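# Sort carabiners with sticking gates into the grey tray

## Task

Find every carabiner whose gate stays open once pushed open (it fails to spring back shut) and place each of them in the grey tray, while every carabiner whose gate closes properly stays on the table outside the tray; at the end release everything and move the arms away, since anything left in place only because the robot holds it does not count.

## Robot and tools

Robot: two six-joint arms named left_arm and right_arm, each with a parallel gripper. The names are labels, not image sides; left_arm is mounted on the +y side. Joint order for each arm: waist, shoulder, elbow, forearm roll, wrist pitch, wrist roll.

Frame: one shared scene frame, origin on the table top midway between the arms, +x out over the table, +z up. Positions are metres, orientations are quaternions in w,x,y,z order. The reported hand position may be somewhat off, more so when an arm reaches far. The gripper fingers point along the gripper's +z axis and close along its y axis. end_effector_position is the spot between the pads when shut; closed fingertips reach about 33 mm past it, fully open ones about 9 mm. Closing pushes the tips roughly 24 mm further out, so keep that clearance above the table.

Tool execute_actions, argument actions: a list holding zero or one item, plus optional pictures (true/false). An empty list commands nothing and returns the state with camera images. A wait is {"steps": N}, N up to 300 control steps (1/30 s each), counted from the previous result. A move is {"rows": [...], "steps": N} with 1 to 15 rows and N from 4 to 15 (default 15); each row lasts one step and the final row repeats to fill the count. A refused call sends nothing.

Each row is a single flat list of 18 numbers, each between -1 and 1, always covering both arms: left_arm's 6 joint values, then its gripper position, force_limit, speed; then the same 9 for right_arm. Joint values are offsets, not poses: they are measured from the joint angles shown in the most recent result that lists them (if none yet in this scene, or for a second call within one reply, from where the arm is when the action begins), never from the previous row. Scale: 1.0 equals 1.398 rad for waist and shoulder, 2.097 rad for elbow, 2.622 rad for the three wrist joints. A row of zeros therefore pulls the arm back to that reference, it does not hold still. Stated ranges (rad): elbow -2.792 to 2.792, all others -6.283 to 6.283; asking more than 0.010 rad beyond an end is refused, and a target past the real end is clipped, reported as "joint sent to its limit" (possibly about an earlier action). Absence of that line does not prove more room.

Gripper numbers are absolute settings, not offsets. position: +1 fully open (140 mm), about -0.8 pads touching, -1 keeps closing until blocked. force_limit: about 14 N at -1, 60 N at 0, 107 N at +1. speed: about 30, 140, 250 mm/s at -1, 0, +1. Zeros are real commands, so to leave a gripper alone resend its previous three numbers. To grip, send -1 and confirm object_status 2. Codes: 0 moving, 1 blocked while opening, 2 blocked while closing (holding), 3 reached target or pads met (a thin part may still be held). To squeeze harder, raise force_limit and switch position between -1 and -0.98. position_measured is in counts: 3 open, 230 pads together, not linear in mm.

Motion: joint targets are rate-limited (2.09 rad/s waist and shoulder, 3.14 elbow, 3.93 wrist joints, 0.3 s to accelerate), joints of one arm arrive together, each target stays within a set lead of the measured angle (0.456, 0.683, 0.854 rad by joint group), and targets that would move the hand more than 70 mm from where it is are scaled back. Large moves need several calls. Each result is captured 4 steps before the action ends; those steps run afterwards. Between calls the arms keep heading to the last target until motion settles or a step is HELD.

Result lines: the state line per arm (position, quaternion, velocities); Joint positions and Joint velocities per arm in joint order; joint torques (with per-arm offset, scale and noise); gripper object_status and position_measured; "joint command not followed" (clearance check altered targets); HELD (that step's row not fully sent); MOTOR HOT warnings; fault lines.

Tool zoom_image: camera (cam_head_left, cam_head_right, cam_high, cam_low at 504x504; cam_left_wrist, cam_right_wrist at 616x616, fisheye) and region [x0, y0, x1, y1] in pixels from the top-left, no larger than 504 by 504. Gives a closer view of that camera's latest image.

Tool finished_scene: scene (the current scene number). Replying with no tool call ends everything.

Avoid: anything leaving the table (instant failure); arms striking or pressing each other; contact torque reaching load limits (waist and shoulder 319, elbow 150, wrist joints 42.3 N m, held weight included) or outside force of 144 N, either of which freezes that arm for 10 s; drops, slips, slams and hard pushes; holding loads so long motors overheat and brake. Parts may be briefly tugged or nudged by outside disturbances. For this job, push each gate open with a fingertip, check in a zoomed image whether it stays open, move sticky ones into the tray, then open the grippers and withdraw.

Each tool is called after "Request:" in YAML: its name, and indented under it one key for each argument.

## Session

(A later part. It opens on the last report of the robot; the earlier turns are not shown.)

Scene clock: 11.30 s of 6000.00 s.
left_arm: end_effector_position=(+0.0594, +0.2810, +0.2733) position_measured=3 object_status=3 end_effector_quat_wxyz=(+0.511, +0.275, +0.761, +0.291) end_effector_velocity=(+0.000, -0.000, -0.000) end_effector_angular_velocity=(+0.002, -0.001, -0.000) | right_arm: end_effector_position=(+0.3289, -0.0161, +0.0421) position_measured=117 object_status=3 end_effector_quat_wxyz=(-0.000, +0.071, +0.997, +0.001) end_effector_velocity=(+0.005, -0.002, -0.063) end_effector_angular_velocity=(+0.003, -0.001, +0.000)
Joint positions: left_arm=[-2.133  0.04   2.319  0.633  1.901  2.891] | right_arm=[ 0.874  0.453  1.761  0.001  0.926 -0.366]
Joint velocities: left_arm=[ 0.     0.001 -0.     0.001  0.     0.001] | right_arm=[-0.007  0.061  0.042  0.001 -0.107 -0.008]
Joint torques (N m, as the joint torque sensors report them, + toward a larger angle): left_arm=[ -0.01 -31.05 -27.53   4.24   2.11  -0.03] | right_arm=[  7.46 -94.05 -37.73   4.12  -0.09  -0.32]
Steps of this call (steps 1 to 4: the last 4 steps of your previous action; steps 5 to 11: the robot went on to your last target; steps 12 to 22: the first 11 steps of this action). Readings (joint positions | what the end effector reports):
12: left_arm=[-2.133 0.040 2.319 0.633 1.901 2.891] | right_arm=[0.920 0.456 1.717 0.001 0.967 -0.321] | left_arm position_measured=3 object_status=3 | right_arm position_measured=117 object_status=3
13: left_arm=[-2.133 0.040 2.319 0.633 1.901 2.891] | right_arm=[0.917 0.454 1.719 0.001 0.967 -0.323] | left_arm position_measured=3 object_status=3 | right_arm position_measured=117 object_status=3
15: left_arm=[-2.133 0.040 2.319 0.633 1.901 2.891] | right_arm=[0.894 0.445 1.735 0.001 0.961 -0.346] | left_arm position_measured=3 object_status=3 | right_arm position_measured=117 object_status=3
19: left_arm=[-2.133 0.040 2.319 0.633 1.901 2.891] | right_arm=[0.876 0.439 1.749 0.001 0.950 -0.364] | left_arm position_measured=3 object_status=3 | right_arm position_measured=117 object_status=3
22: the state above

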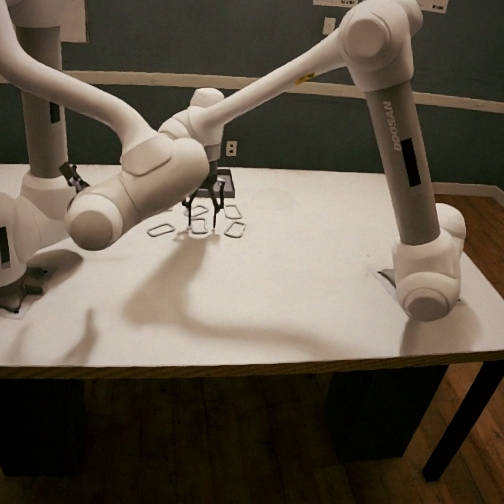

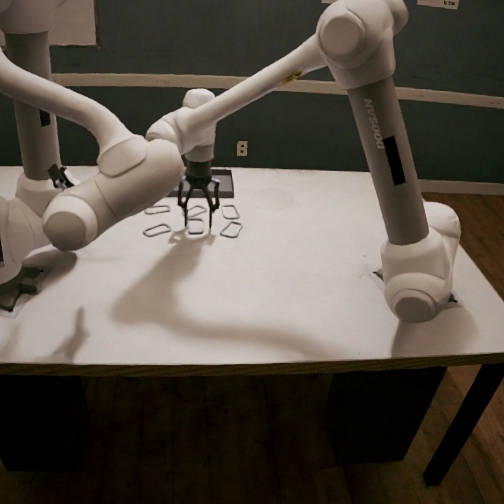

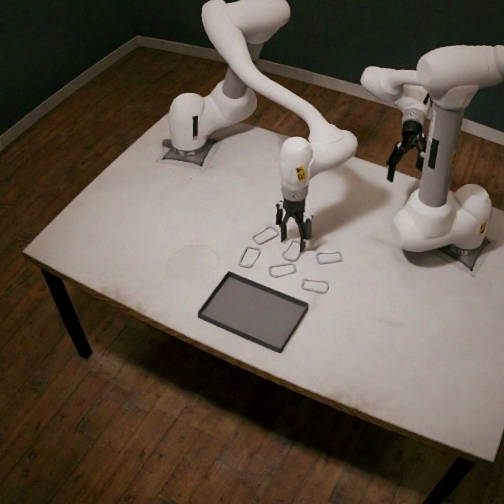

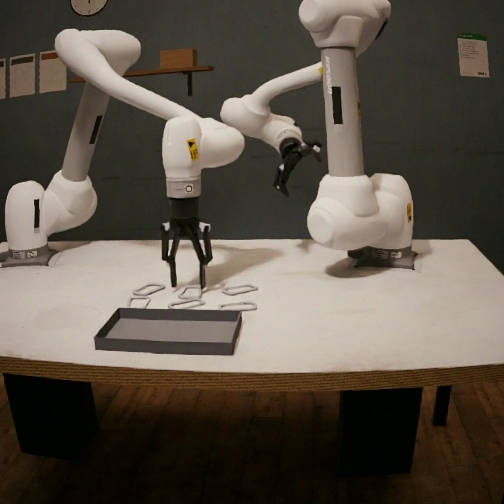

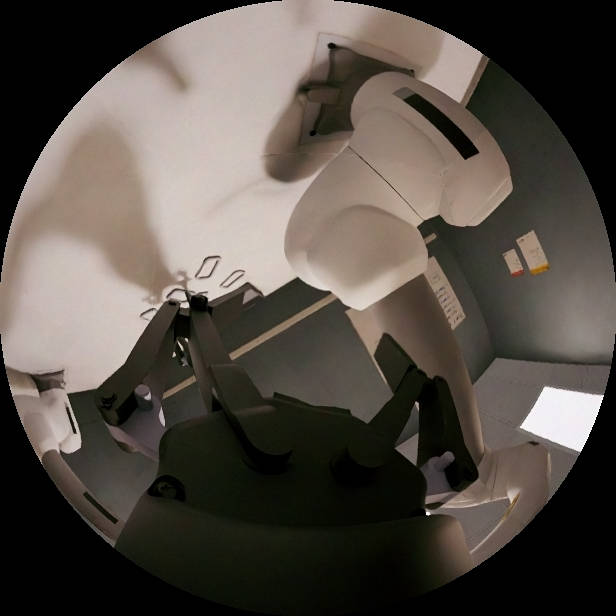

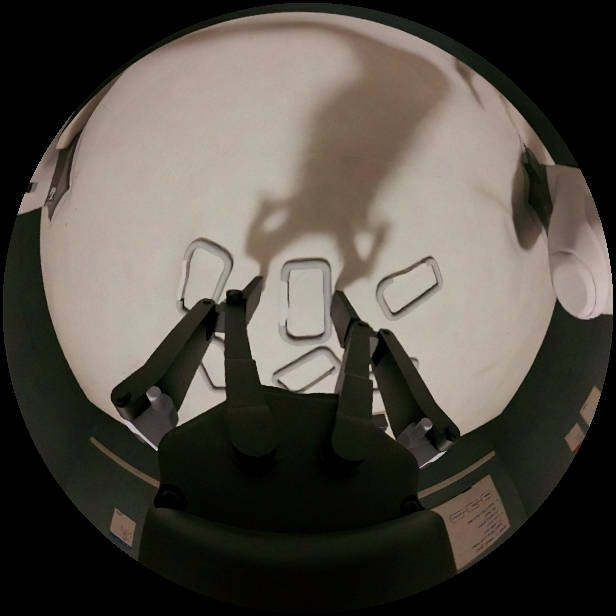

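Request:
execute_actions:
  actions:
    - {"rows":[[0,0,0,0,0,0,1,0,0,0,0.003,0.001,0,-0.0023,0,-1,-0.7,-0.3]],"steps":15}

Request:
execute_actions:
  actions:
    - {"steps":8}
  pictures: true

Request:
zoom_image:
  camera: "cam_right_wrist"
  region: [200, 180, 420, 400]

Scene clock: 12.00 s of 6000.00 s.
left_arm: end_effector_position=(+0.0594, +0.2810, +0.2733) position_measured=3 object_status=3 end_effector_quat_wxyz=(+0.511, +0.275, +0.761, +0.291) end_effector_velocity=(-0.000, -0.000, -0.000) end_effector_angular_velocity=(+0.001, -0.001, +0.000) | right_arm: end_effector_position=(+0.3293, -0.0157, +0.0386) position_measured=153 object_status=0 end_effector_quat_wxyz=(+0.000, +0.071, +0.997, +0.001) end_effector_velocity=(-0.002, -0.002, -0.002) end_effector_angular_velocity=(-0.003, +0.002, -0.001)
Joint positions: left_arm=[-2.133  0.04   2.319  0.633  1.901  2.891] | right_arm=[ 0.874  0.457  1.762  0.001  0.92  -0.366]
Joint velocities: left_arm=[-0.     0.001  0.    -0.     0.     0.   ] | right_arm=[ 0.001  0.001  0.004  0.001 -0.     0.002]
Joint torques (N m, as the joint torque sensors report them, + toward a larger angle): left_arm=[  0.3  -31.53 -27.73   4.41   2.2    0.01] | right_arm=[  0.9  -13.05  22.16   2.75   9.73   0.02]
Steps of this call (steps 1 to 4: the last 4 steps of your previous action; steps 5 to 10: the robot went on to your last target; steps 11 to 21: the first 11 steps of this action). Readings (joint positions | what the end effector reports):
11: left_arm=[-2.133 0.040 2.319 0.633 1.901 2.891] | right_arm=[0.874 0.457 1.763 0.001 0.920 -0.366] | left_arm position_measured=3 object_status=3 | right_arm position_measured=117 object_status=0
12: left_arm=[-2.133 0.040 2.319 0.633 1.901 2.891] | right_arm=[0.874 0.457 1.763 0.001 0.920 -0.366] | left_arm position_measured=3 object_status=3 | right_arm position_measured=119 object_status=0
14: left_arm=[-2.133 0.040 2.319 0.633 1.901 2.891] | right_arm=[0.874 0.457 1.763 0.001 0.920 -0.366] | left_arm position_measured=3 object_status=3 | right_arm position_measured=130 object_status=0
18: left_arm=[-2.133 0.040 2.319 0.633 1.901 2.891] | right_arm=[0.874 0.457 1.762 0.001 0.920 -0.366] | left_arm position_measured=3 object_status=3 | right_arm position_measured=153 object_status=0
21: the state above

Scene clock: 12.27 s of 6000.00 s.
left_arm: end_effector_position=(+0.0594, +0.2810, +0.2733) position_measured=3 object_status=3 end_effector_quat_wxyz=(+0.511, +0.275, +0.761, +0.291) end_effector_velocity=(-0.000, -0.000, +0.000) end_effector_angular_velocity=(-0.000, +0.001, -0.002) | right_arm: end_effector_position=(+0.3291, -0.0159, +0.0384) position_measured=153 object_status=2 end_effector_quat_wxyz=(+0.000, +0.071, +0.997, +0.001) end_effector_velocity=(-0.000, -0.000, -0.001) end_effector_angular_velocity=(-0.001, +0.000, +0.000)
Joint positions: left_arm=[-2.133  0.04   2.319  0.633  1.901  2.891] | right_arm=[ 0.874  0.457  1.763  0.001  0.92  -0.366]
Joint velocities: left_arm=[-0.002 -0.001 -0.     0.    -0.     0.   ] | right_arm=[ 0.     0.001  0.001 -0.    -0.     0.   ]
Joint torques (N m, as the joint torque sensors report them, + toward a larger angle): left_arm=[ -0.39 -31.07 -28.22   4.32   2.26   0.03] | right_arm=[ 3.73 -2.03 31.74  3.47 11.63 -0.15]
Kept back: nothing.
Steps of this call (steps 1 to 4: the last 4 steps of your previous action; steps 5 to 8: the robot went on to your last target). Readings (joint positions | what the end effector reports):
1: left_arm=[-2.133 0.040 2.319 0.633 1.901 2.891] | right_arm=[0.874 0.457 1.762 0.001 0.920 -0.366] | left_arm position_measured=3 object_status=3 | right_arm position_measured=153 object_status=0
2: left_arm=[-2.133 0.040 2.319 0.633 1.901 2.891] | right_arm=[0.874 0.457 1.762 0.001 0.920 -0.366] | left_arm position_measured=3 object_status=3 | right_arm position_measured=153 object_status=0
4: left_arm=[-2.133 0.040 2.319 0.633 1.901 2.891] | right_arm=[0.874 0.457 1.763 0.001 0.920 -0.366] | left_arm position_measured=3 object_status=3 | right_arm position_measured=153 object_status=2
8: the state above

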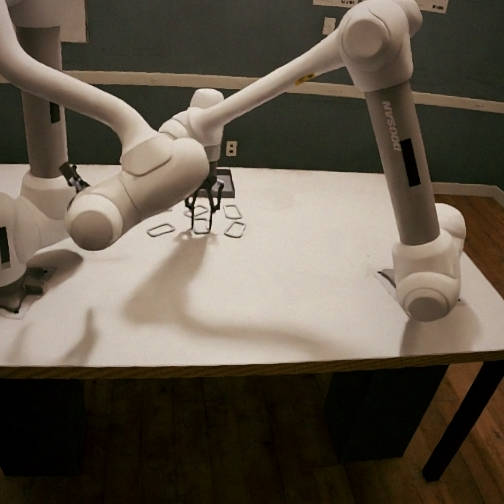

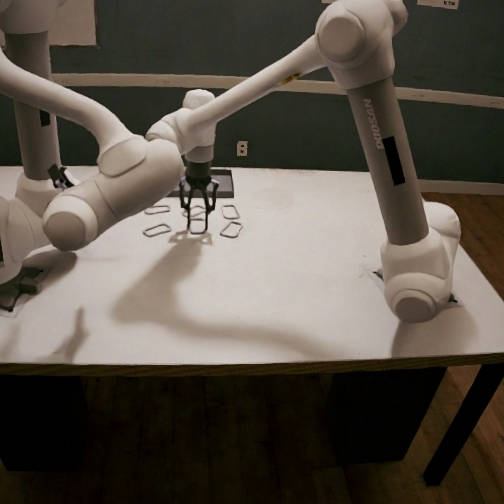

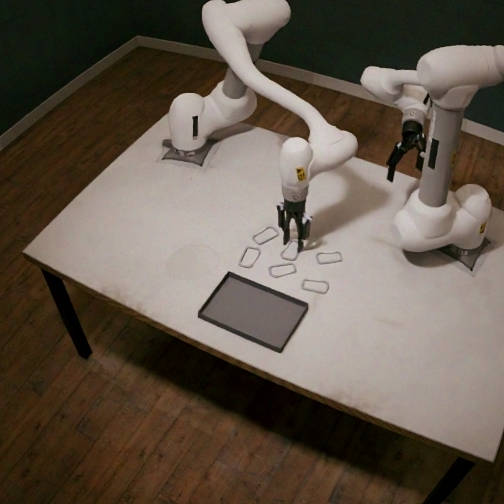

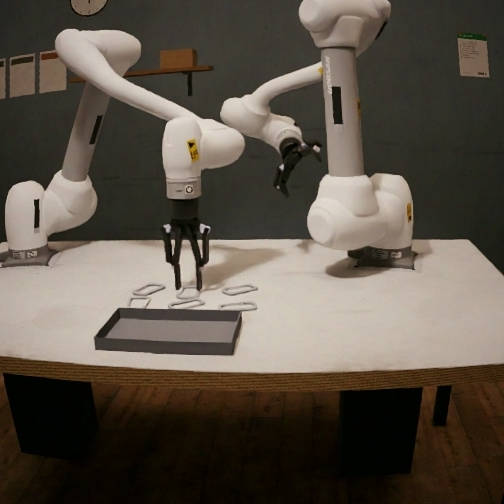

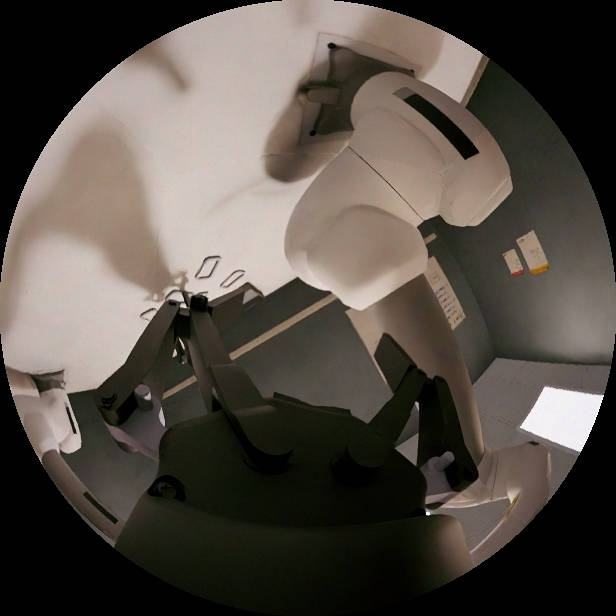

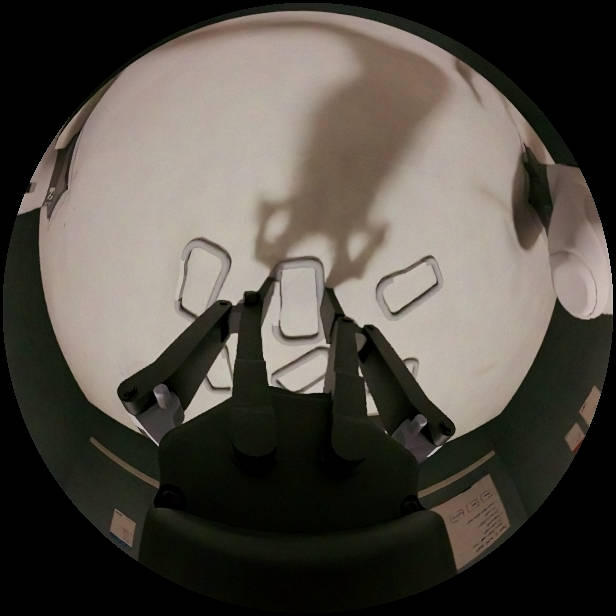

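Region (200, 180, 420, 400) of cam_right_wrist's 616x616 image, scaled by 2.291, with more detail than that image has.

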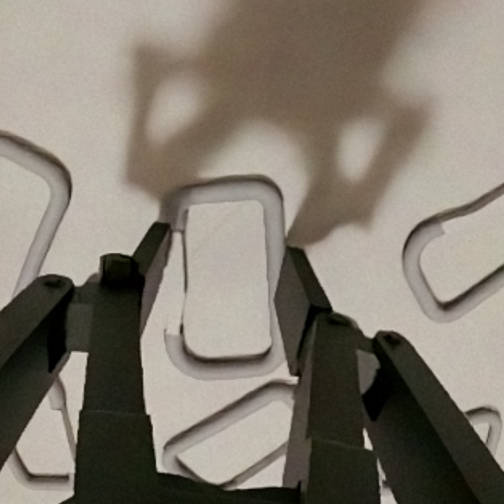

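Request:
execute_actions:
  actions:
    - {"rows":[[0,0,0,0,0,0,1,0,0,0,-0.002,-0.001,0,0.002,0,0.0,-0.7,0.5]],"steps":10}
  pictures: true

Request:
zoom_image:
  camera: "cam_right_wrist"
  region: [200, 180, 420, 400]

Scene clock: 12.67 s of 6000.00 s.
left_arm: end_effector_position=(+0.0594, +0.2810, +0.2733) position_measured=3 object_status=3 end_effector_quat_wxyz=(+0.511, +0.275, +0.761, +0.291) end_effector_velocity=(-0.000, -0.001, +0.000) end_effector_angular_velocity=(-0.002, -0.001, -0.002) | right_arm: end_effector_position=(+0.3286, -0.0167, +0.0398) position_measured=129 object_status=0 end_effector_quat_wxyz=(-0.001, +0.071, +0.997, -0.000) end_effector_velocity=(+0.006, +0.009, +0.015) end_effector_angular_velocity=(+0.020, -0.012, -0.001)
Joint positions: left_arm=[-2.133  0.04   2.319  0.633  1.901  2.891] | right_arm=[ 0.874  0.456  1.762  0.001  0.925 -0.366]
Joint velocities: left_arm=[-0.001  0.    -0.     0.002  0.    -0.001] | right_arm=[-0.    -0.011 -0.016 -0.     0.004  0.001]
Joint torques (N m, as the joint torque sensors report them, + toward a larger angle): left_arm=[ -0.29 -30.6  -27.78   4.38   2.24   0.11] | right_arm=[  6.28 -81.   -30.91   3.34   0.22  -0.34]
Steps of this call (steps 1 to 6: the robot went on to your last target; steps 7 to 12: the first 6 steps of this action). Readings (joint positions | what the end effector reports):
7: left_arm=[-2.133 0.040 2.319 0.633 1.901 2.891] | right_arm=[0.874 0.457 1.763 0.001 0.920 -0.366] | left_arm position_measured=3 object_status=3 | right_arm position_measured=153 object_status=0
8: left_arm=[-2.133 0.040 2.319 0.633 1.901 2.891] | right_arm=[0.874 0.457 1.763 0.001 0.922 -0.366] | left_arm position_measured=3 object_status=3 | right_arm position_measured=153 object_status=0
10: left_arm=[-2.133 0.040 2.319 0.633 1.901 2.891] | right_arm=[0.874 0.457 1.763 0.001 0.925 -0.366] | left_arm position_measured=3 object_status=3 | right_arm position_measured=131 object_status=0
12: the state above

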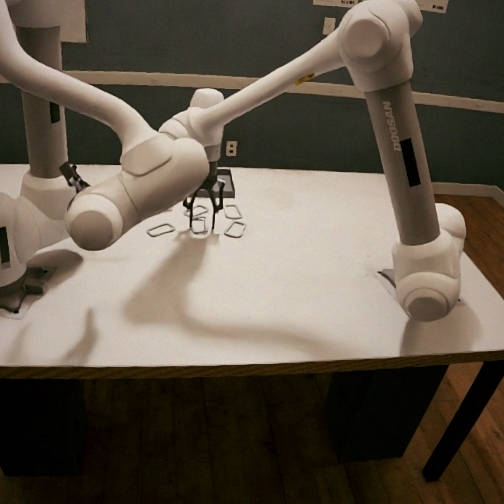

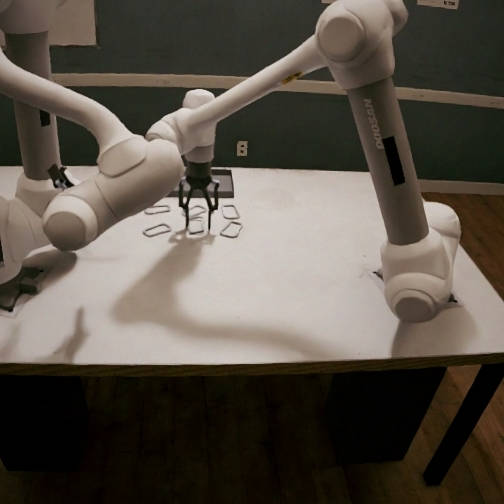

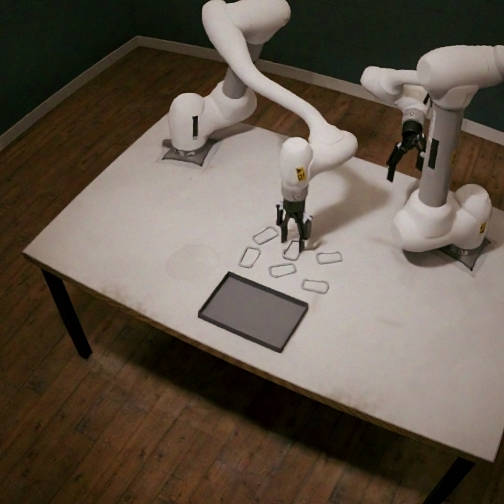

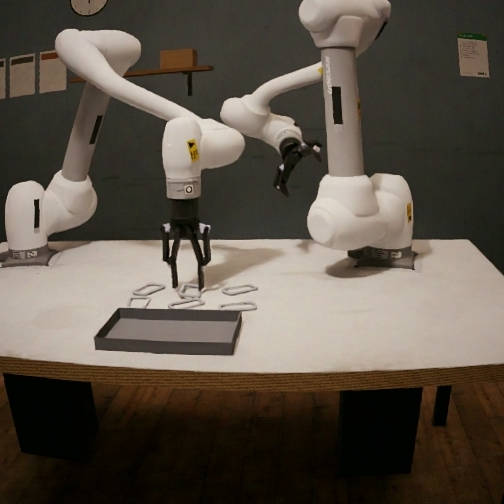

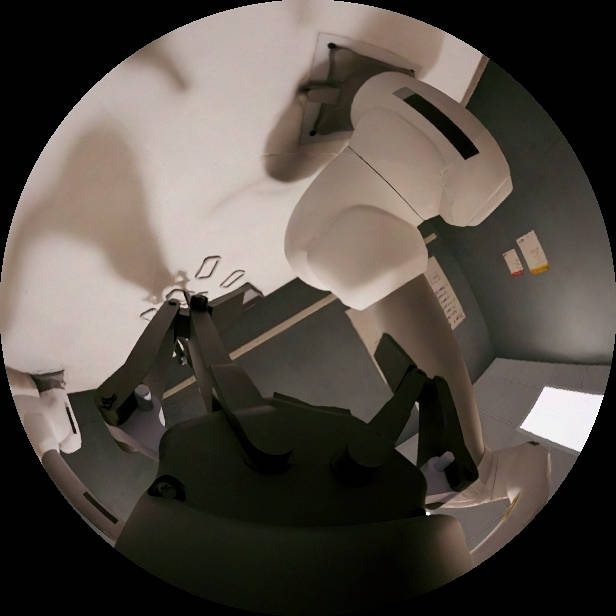

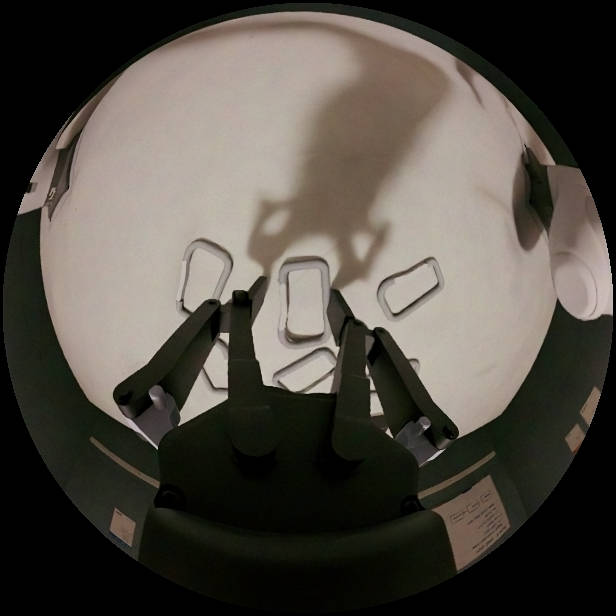

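Region (200, 180, 420, 400) of cam_right_wrist's 616x616 image, scaled by 2.291, with more detail than that image has.

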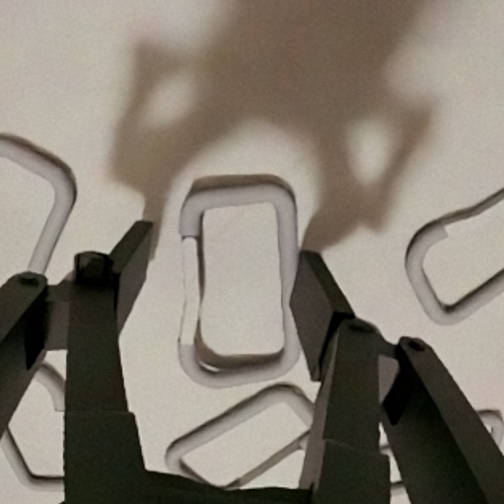

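Request:
execute_actions:
  actions:
    - {"rows":[[0,0,0,0,0,0,1,0,0,0,-0.0068,-0.0032,0,0.0062,0,0.1,-0.7,0.5],[0,0,0,0,0,0,1,0,0,0,-0.0068,-0.0032,0,0.0062,0,0.1,-0.7,0.5],[0,0,0,0,0,0,1,0,0,0,-0.0068,-0.0032,0,0.0062,0,0.1,-0.7,0.5],[0,0,0,0,0,0,1,0,0,0,-0.0068,-0.0032,0,0.0062,0,0.1,-0.7,0.5],[0,0,0,0,0,0,1,0,0,-0.0085,0.0015,-0.012,0,0.0088,-0.0045,0.1,-0.7,0.5],[0,0,0,0,0,0,1,0,0,-0.0085,0.0015,-0.012,0,0.0088,-0.0045,0.1,-0.7,0.5],[0,0,0,0,0,0,1,0,0,-0.0085,0.0015,-0.012,0,0.0088,-0.0045,0.1,-0.7,0.5],[0,0,0,0,0,0,1,0,0,-0.0085,0.0015,-0.012,0,0.0088,-0.0045,0.1,-0.7,0.5],[0,0,0,0,0,0,1,0,0,-0.0085,0.0117,-0.0071,0,-0.0005,-0.0045,0.1,-0.7,0.5]],"steps":15}

Request:
execute_actions:
  actions:
    - {"steps":8}
  pictures: true

Request:
zoom_image:
  camera: "cam_right_wrist"
  region: [200, 180, 420, 400]

Scene clock: 13.50 s of 6000.00 s.
left_arm: end_effector_position=(+0.0594, +0.2810, +0.2733) position_measured=3 object_status=3 end_effector_quat_wxyz=(+0.511, +0.275, +0.761, +0.291) end_effector_velocity=(+0.000, +0.000, +0.000) end_effector_angular_velocity=(+0.000, +0.001, +0.001) | right_arm: end_effector_position=(+0.3396, -0.0130, +0.0426) position_measured=117 object_status=3 end_effector_quat_wxyz=(-0.001, +0.071, +0.997, -0.000) end_effector_velocity=(+0.007, -0.010, -0.135) end_effector_angular_velocity=(-0.028, +0.016, -0.002)
Joint positions: left_arm=[-2.133  0.04   2.319  0.633  1.901  2.891] | right_arm=[ 0.863  0.464  1.743  0.001  0.936 -0.377]
Joint velocities: left_arm=[ 0.    -0.001  0.    -0.    -0.     0.001] | right_arm=[-0.015  0.137  0.079  0.    -0.184 -0.014]
Joint torques (N m, as the joint torque sensors report them, + toward a larger angle): left_arm=[ -0.45 -31.01 -27.98   4.34   2.2   -0.02] | right_arm=[  3.41 -80.33 -29.29   3.35   0.57  -0.15]
Steps of this call (steps 1 to 4: the last 4 steps of your previous action; steps 5 to 14: the robot went on to your last target; steps 15 to 25: the first 11 steps of this action). Readings (joint positions | what the end effector reports):
15: left_arm=[-2.133 0.040 2.319 0.633 1.901 2.891] | right_arm=[0.874 0.454 1.761 0.001 0.926 -0.366] | left_arm position_measured=3 object_status=3 | right_arm position_measured=129 object_status=0
16: left_arm=[-2.133 0.040 2.319 0.633 1.901 2.891] | right_arm=[0.874 0.453 1.760 0.001 0.929 -0.366] | left_arm position_measured=3 object_status=3 | right_arm position_measured=125 object_status=0
18: left_arm=[-2.133 0.040 2.319 0.633 1.901 2.891] | right_arm=[0.874 0.449 1.756 0.001 0.937 -0.366] | left_arm position_measured=3 object_status=3 | right_arm position_measured=117 object_status=0
22: left_arm=[-2.133 0.040 2.319 0.633 1.901 2.891] | right_arm=[0.866 0.454 1.742 0.001 0.946 -0.374] | left_arm position_measured=3 object_status=3 | right_arm position_measured=117 object_status=0
25: the state above

Scene clock: 13.77 s of 6000.00 s.
left_arm: end_effector_position=(+0.0594, +0.2810, +0.2733) position_measured=3 object_status=3 end_effector_quat_wxyz=(+0.511, +0.275, +0.761, +0.291) end_effector_velocity=(-0.000, +0.000, -0.000) end_effector_angular_velocity=(-0.000, +0.000, -0.000) | right_arm: end_effector_position=(+0.3404, -0.0131, +0.0348) position_measured=117 object_status=3 end_effector_quat_wxyz=(-0.001, +0.071, +0.997, -0.000) end_effector_velocity=(+0.001, -0.000, -0.003) end_effector_angular_velocity=(-0.001, +0.001, -0.001)
Joint positions: left_arm=[-2.133  0.04   2.319  0.633  1.901  2.891] | right_arm=[ 0.862  0.472  1.747  0.001  0.924 -0.378]
Joint velocities: left_arm=[-0.001 -0.    -0.    -0.     0.    -0.   ] | right_arm=[-0.001  0.003  0.001  0.    -0.004 -0.001]
Joint torques (N m, as the joint torque sensors report them, + toward a larger angle): left_arm=[ -0.71 -31.04 -27.94   4.41   2.25   0.03] | right_arm=[  3.75 -82.91 -31.05   3.47  -0.2   -0.31]
Kept back: nothing.
Steps of this call (steps 1 to 4: the last 4 steps of your previous action; steps 5 to 8: the robot went on to your last target). Readings (joint positions | what the end effector reports):
1: left_arm=[-2.133 0.040 2.319 0.633 1.901 2.891] | right_arm=[0.863 0.467 1.745 0.001 0.931 -0.377] | left_arm position_measured=3 object_status=3 | right_arm position_measured=117 object_status=3
2: left_arm=[-2.133 0.040 2.319 0.633 1.901 2.891] | right_arm=[0.863 0.469 1.746 0.001 0.928 -0.377] | left_arm position_measured=3 object_status=3 | right_arm position_measured=117 object_status=3
4: left_arm=[-2.133 0.040 2.319 0.633 1.901 2.891] | right_arm=[0.862 0.471 1.746 0.001 0.925 -0.378] | left_arm position_measured=3 object_status=3 | right_arm position_measured=117 object_status=3
8: the state above

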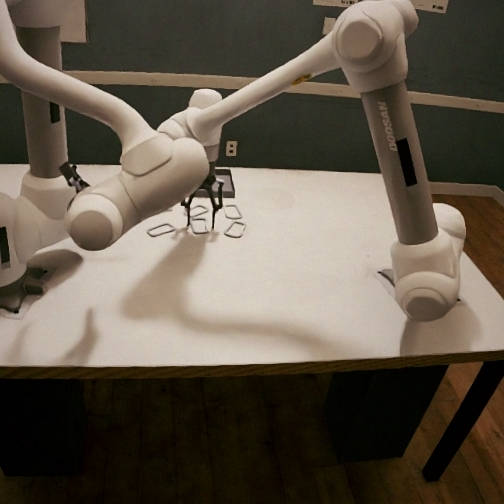

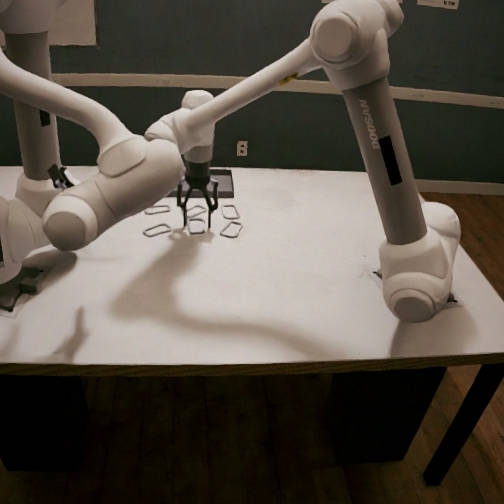

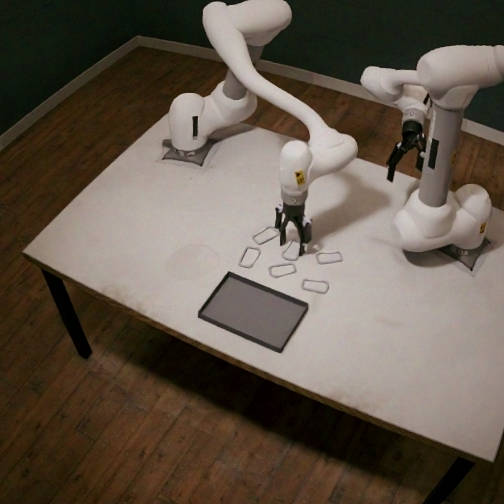

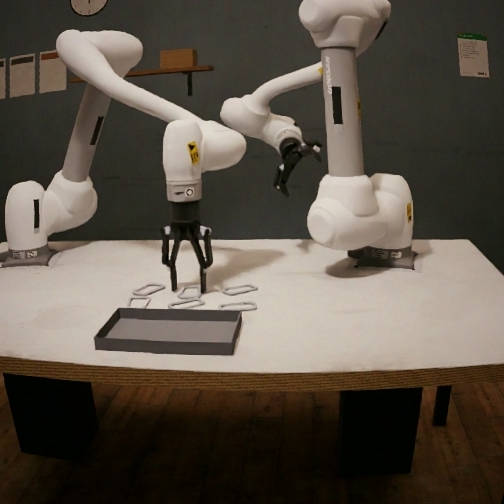

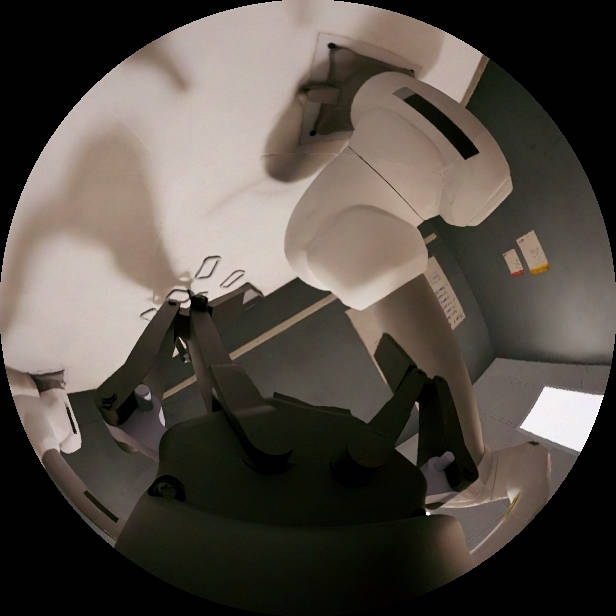

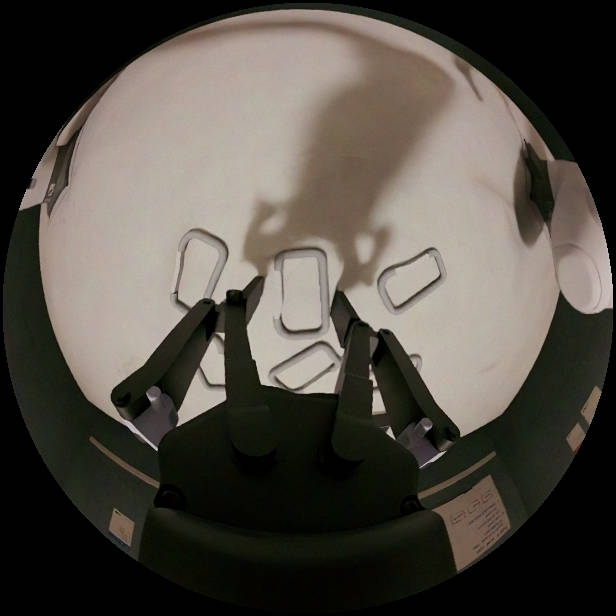

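Region (200, 180, 420, 400) of cam_right_wrist's 616x616 image, scaled by 2.291, with more detail than that image has.

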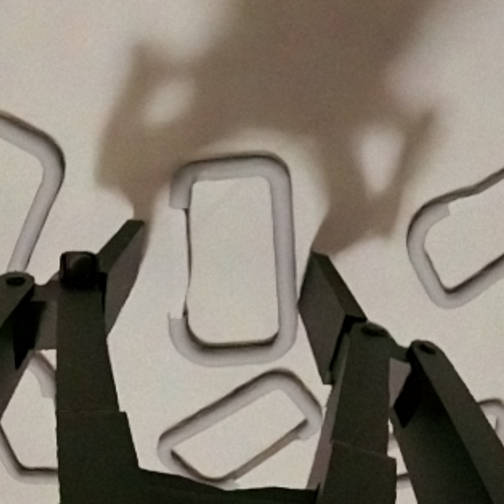

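Request:
execute_actions:
  actions:
    - {"rows":[[0,0,0,0,0,0,1,0,0,0,0,0,0,0,0,-0.45,-0.2,-0.6],[0,0,0,0,0,0,1,0,0,0,0,0,0,0,0,-0.45,-0.2,-0.6],[0,0,0,0,0,0,1,0,0,0,0,0,0,0,0,-0.45,-0.2,-0.6],[0,0,0,0,0,0,1,0,0,0,0,0,0,0,0,-0.45,-0.2,-0.6],[0,0,0,0,0,0,1,0,0,0,0,0,0,0,0,-0.45,-0.2,-0.6],[0,0,0,0,0,0,1,0,0,0,-0.0014,-0.0007,0,0.0013,0,-0.45,-0.2,-0.6]],"steps":15}

Request:
execute_actions:
  actions:
    - {"steps":12}
  pictures: true

Request:
zoom_image:
  camera: "cam_right_wrist"
  region: [200, 180, 420, 400]

Scene clock: 14.40 s of 6000.00 s.
left_arm: end_effector_position=(+0.0594, +0.2810, +0.2733) position_measured=3 object_status=3 end_effector_quat_wxyz=(+0.511, +0.275, +0.761, +0.291) end_effector_velocity=(-0.000, -0.000, -0.000) end_effector_angular_velocity=(-0.000, -0.001, -0.002) | right_arm: end_effector_position=(+0.3405, -0.0131, +0.0364) position_measured=154 object_status=0 end_effector_quat_wxyz=(-0.001, +0.071, +0.997, -0.001) end_effector_velocity=(+0.000, +0.000, +0.004) end_effector_angular_velocity=(+0.000, -0.001, +0.001)
Joint positions: left_arm=[-2.133  0.04   2.319  0.633  1.901  2.891] | right_arm=[ 0.862  0.471  1.746  0.001  0.927 -0.378]
Joint velocities: left_arm=[-0.002  0.001  0.     0.001  0.    -0.001] | right_arm=[-0.    -0.004 -0.003 -0.001  0.006 -0.001]
Joint torques (N m, as the joint torque sensors report them, + toward a larger angle): left_arm=[  0.36 -31.08 -27.51   4.37   2.38   0.01] | right_arm=[  3.88 -82.09 -32.82   4.3   -0.58  -0.15]
Steps of this call (steps 1 to 8: the robot went on to your last target; steps 9 to 19: the first 11 steps of this action). Readings (joint positions | what the end effector reports):
9: left_arm=[-2.133 0.040 2.319 0.633 1.901 2.891] | right_arm=[0.862 0.472 1.747 0.001 0.924 -0.378] | left_arm position_measured=3 object_status=3 | right_arm position_measured=117 object_status=0
10: left_arm=[-2.133 0.040 2.319 0.633 1.901 2.891] | right_arm=[0.862 0.472 1.747 0.001 0.924 -0.378] | left_arm position_measured=3 object_status=3 | right_arm position_measured=118 object_status=0
12: left_arm=[-2.133 0.040 2.319 0.633 1.901 2.891] | right_arm=[0.862 0.472 1.747 0.001 0.924 -0.378] | left_arm position_measured=3 object_status=3 | right_arm position_measured=126 object_status=0
16: left_arm=[-2.133 0.040 2.319 0.633 1.901 2.891] | right_arm=[0.862 0.471 1.746 0.001 0.926 -0.378] | left_arm position_measured=3 object_status=3 | right_arm position_measured=142 object_status=0
19: the state above

Scene clock: 14.80 s of 6000.00 s.
left_arm: end_effector_position=(+0.0594, +0.2810, +0.2733) position_measured=3 object_status=3 end_effector_quat_wxyz=(+0.511, +0.275, +0.761, +0.291) end_effector_velocity=(+0.000, -0.000, +0.000) end_effector_angular_velocity=(+0.001, +0.000, -0.000) | right_arm: end_effector_position=(+0.3406, -0.0129, +0.0370) position_measured=184 object_status=0 end_effector_quat_wxyz=(-0.000, +0.071, +0.997, -0.000) end_effector_velocity=(-0.000, -0.000, +0.000) end_effector_angular_velocity=(+0.000, +0.001, -0.000)
Joint positions: left_arm=[-2.133  0.04   2.319  0.633  1.901  2.891] | right_arm=[ 0.862  0.47   1.745  0.001  0.928 -0.378]
Joint velocities: left_arm=[ 0.001 -0.    -0.     0.001 -0.     0.001] | right_arm=[ 0.    -0.     0.     0.001  0.     0.   ]
Joint torques (N m, as the joint torque sensors report them, + toward a larger angle): left_arm=[ -0.2  -31.37 -27.65   4.34   2.23   0.13] | right_arm=[  0.31 -65.74 -20.29   2.37   1.42  -0.45]
Kept back: nothing.
Steps of this call (steps 1 to 4: the last 4 steps of your previous action; steps 5 to 12: the robot went on to your last target). Readings (joint positions | what the end effector reports):
1: left_arm=[-2.133 0.040 2.319 0.633 1.901 2.891] | right_arm=[0.862 0.470 1.745 0.001 0.927 -0.378] | left_arm position_measured=3 object_status=3 | right_arm position_measured=158 object_status=0
2: left_arm=[-2.133 0.040 2.319 0.633 1.901 2.891] | right_arm=[0.862 0.470 1.745 0.001 0.927 -0.378] | left_arm position_measured=3 object_status=3 | right_arm position_measured=162 object_status=0
4: left_arm=[-2.133 0.040 2.319 0.633 1.901 2.891] | right_arm=[0.862 0.470 1.745 0.001 0.927 -0.378] | left_arm position_measured=3 object_status=3 | right_arm position_measured=170 object_status=0
8: left_arm=[-2.133 0.040 2.319 0.633 1.901 2.891] | right_arm=[0.862 0.470 1.745 0.001 0.927 -0.378] | left_arm position_measured=3 object_status=3 | right_arm position_measured=184 object_status=0
12: the state above

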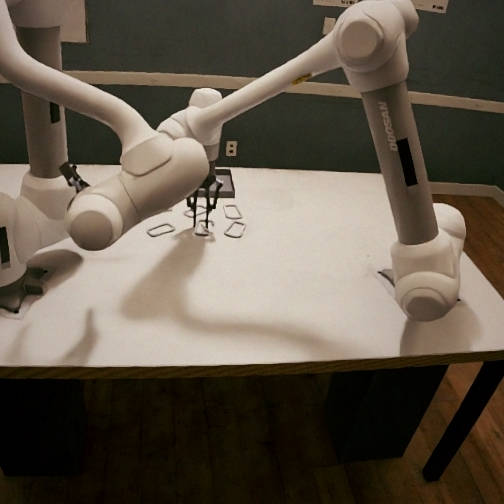

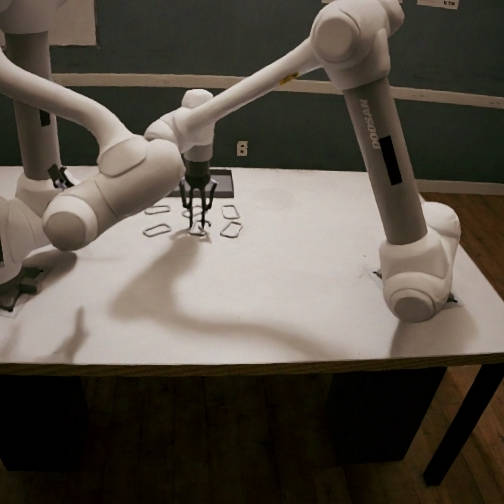

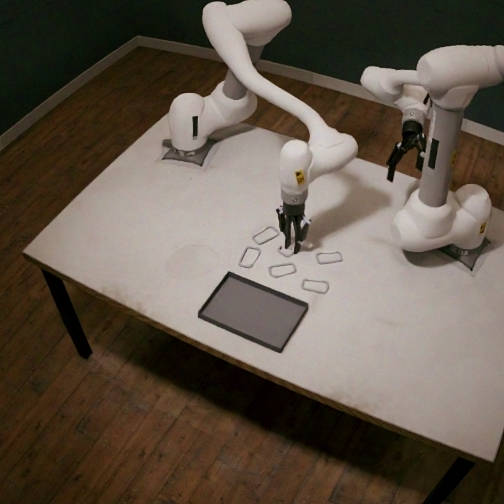

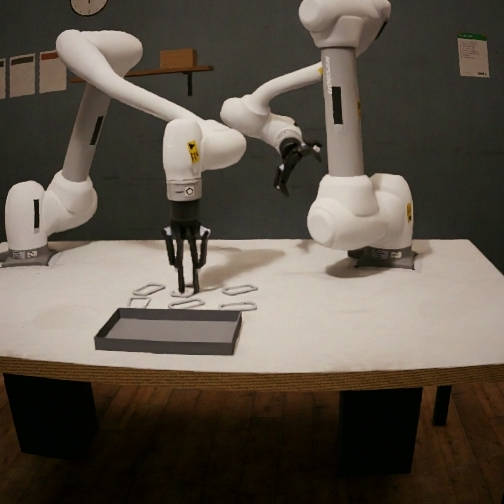

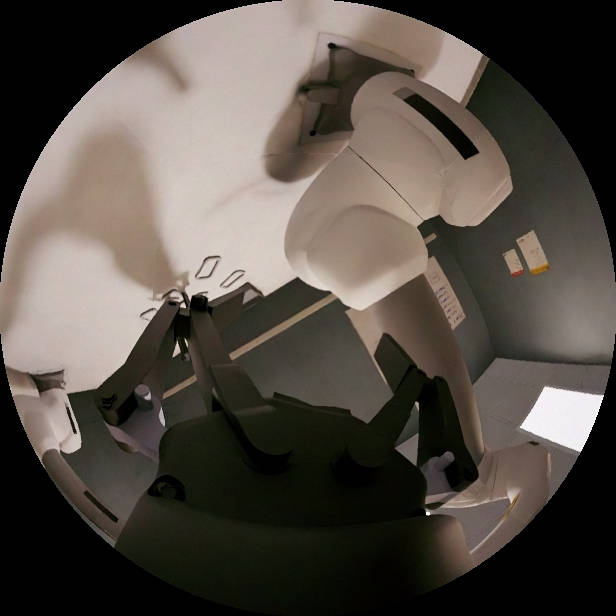

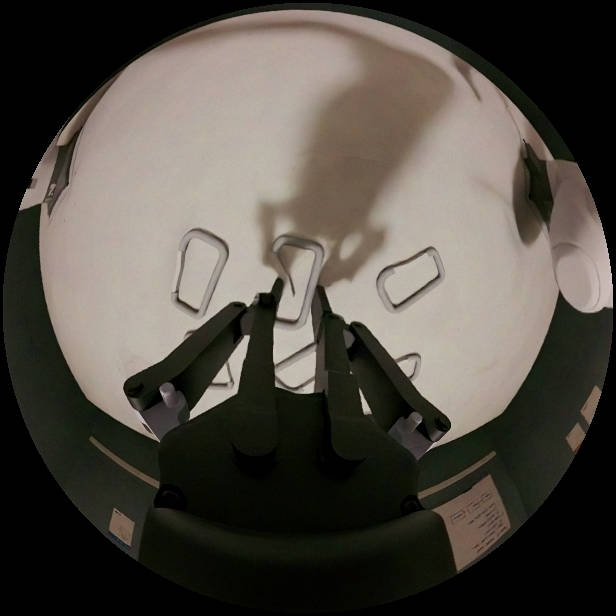

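Region (200, 180, 420, 400) of cam_right_wrist's 616x616 image, scaled by 2.291, with more detail than that image has.

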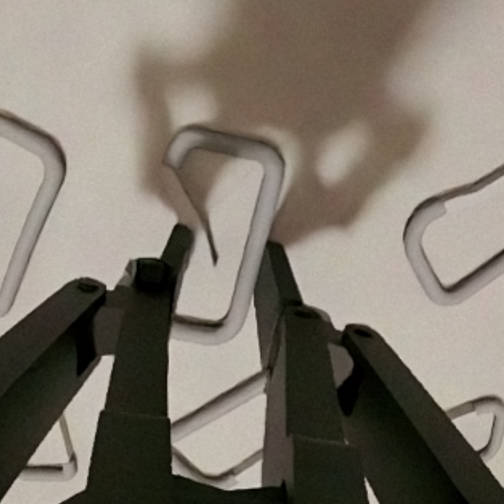

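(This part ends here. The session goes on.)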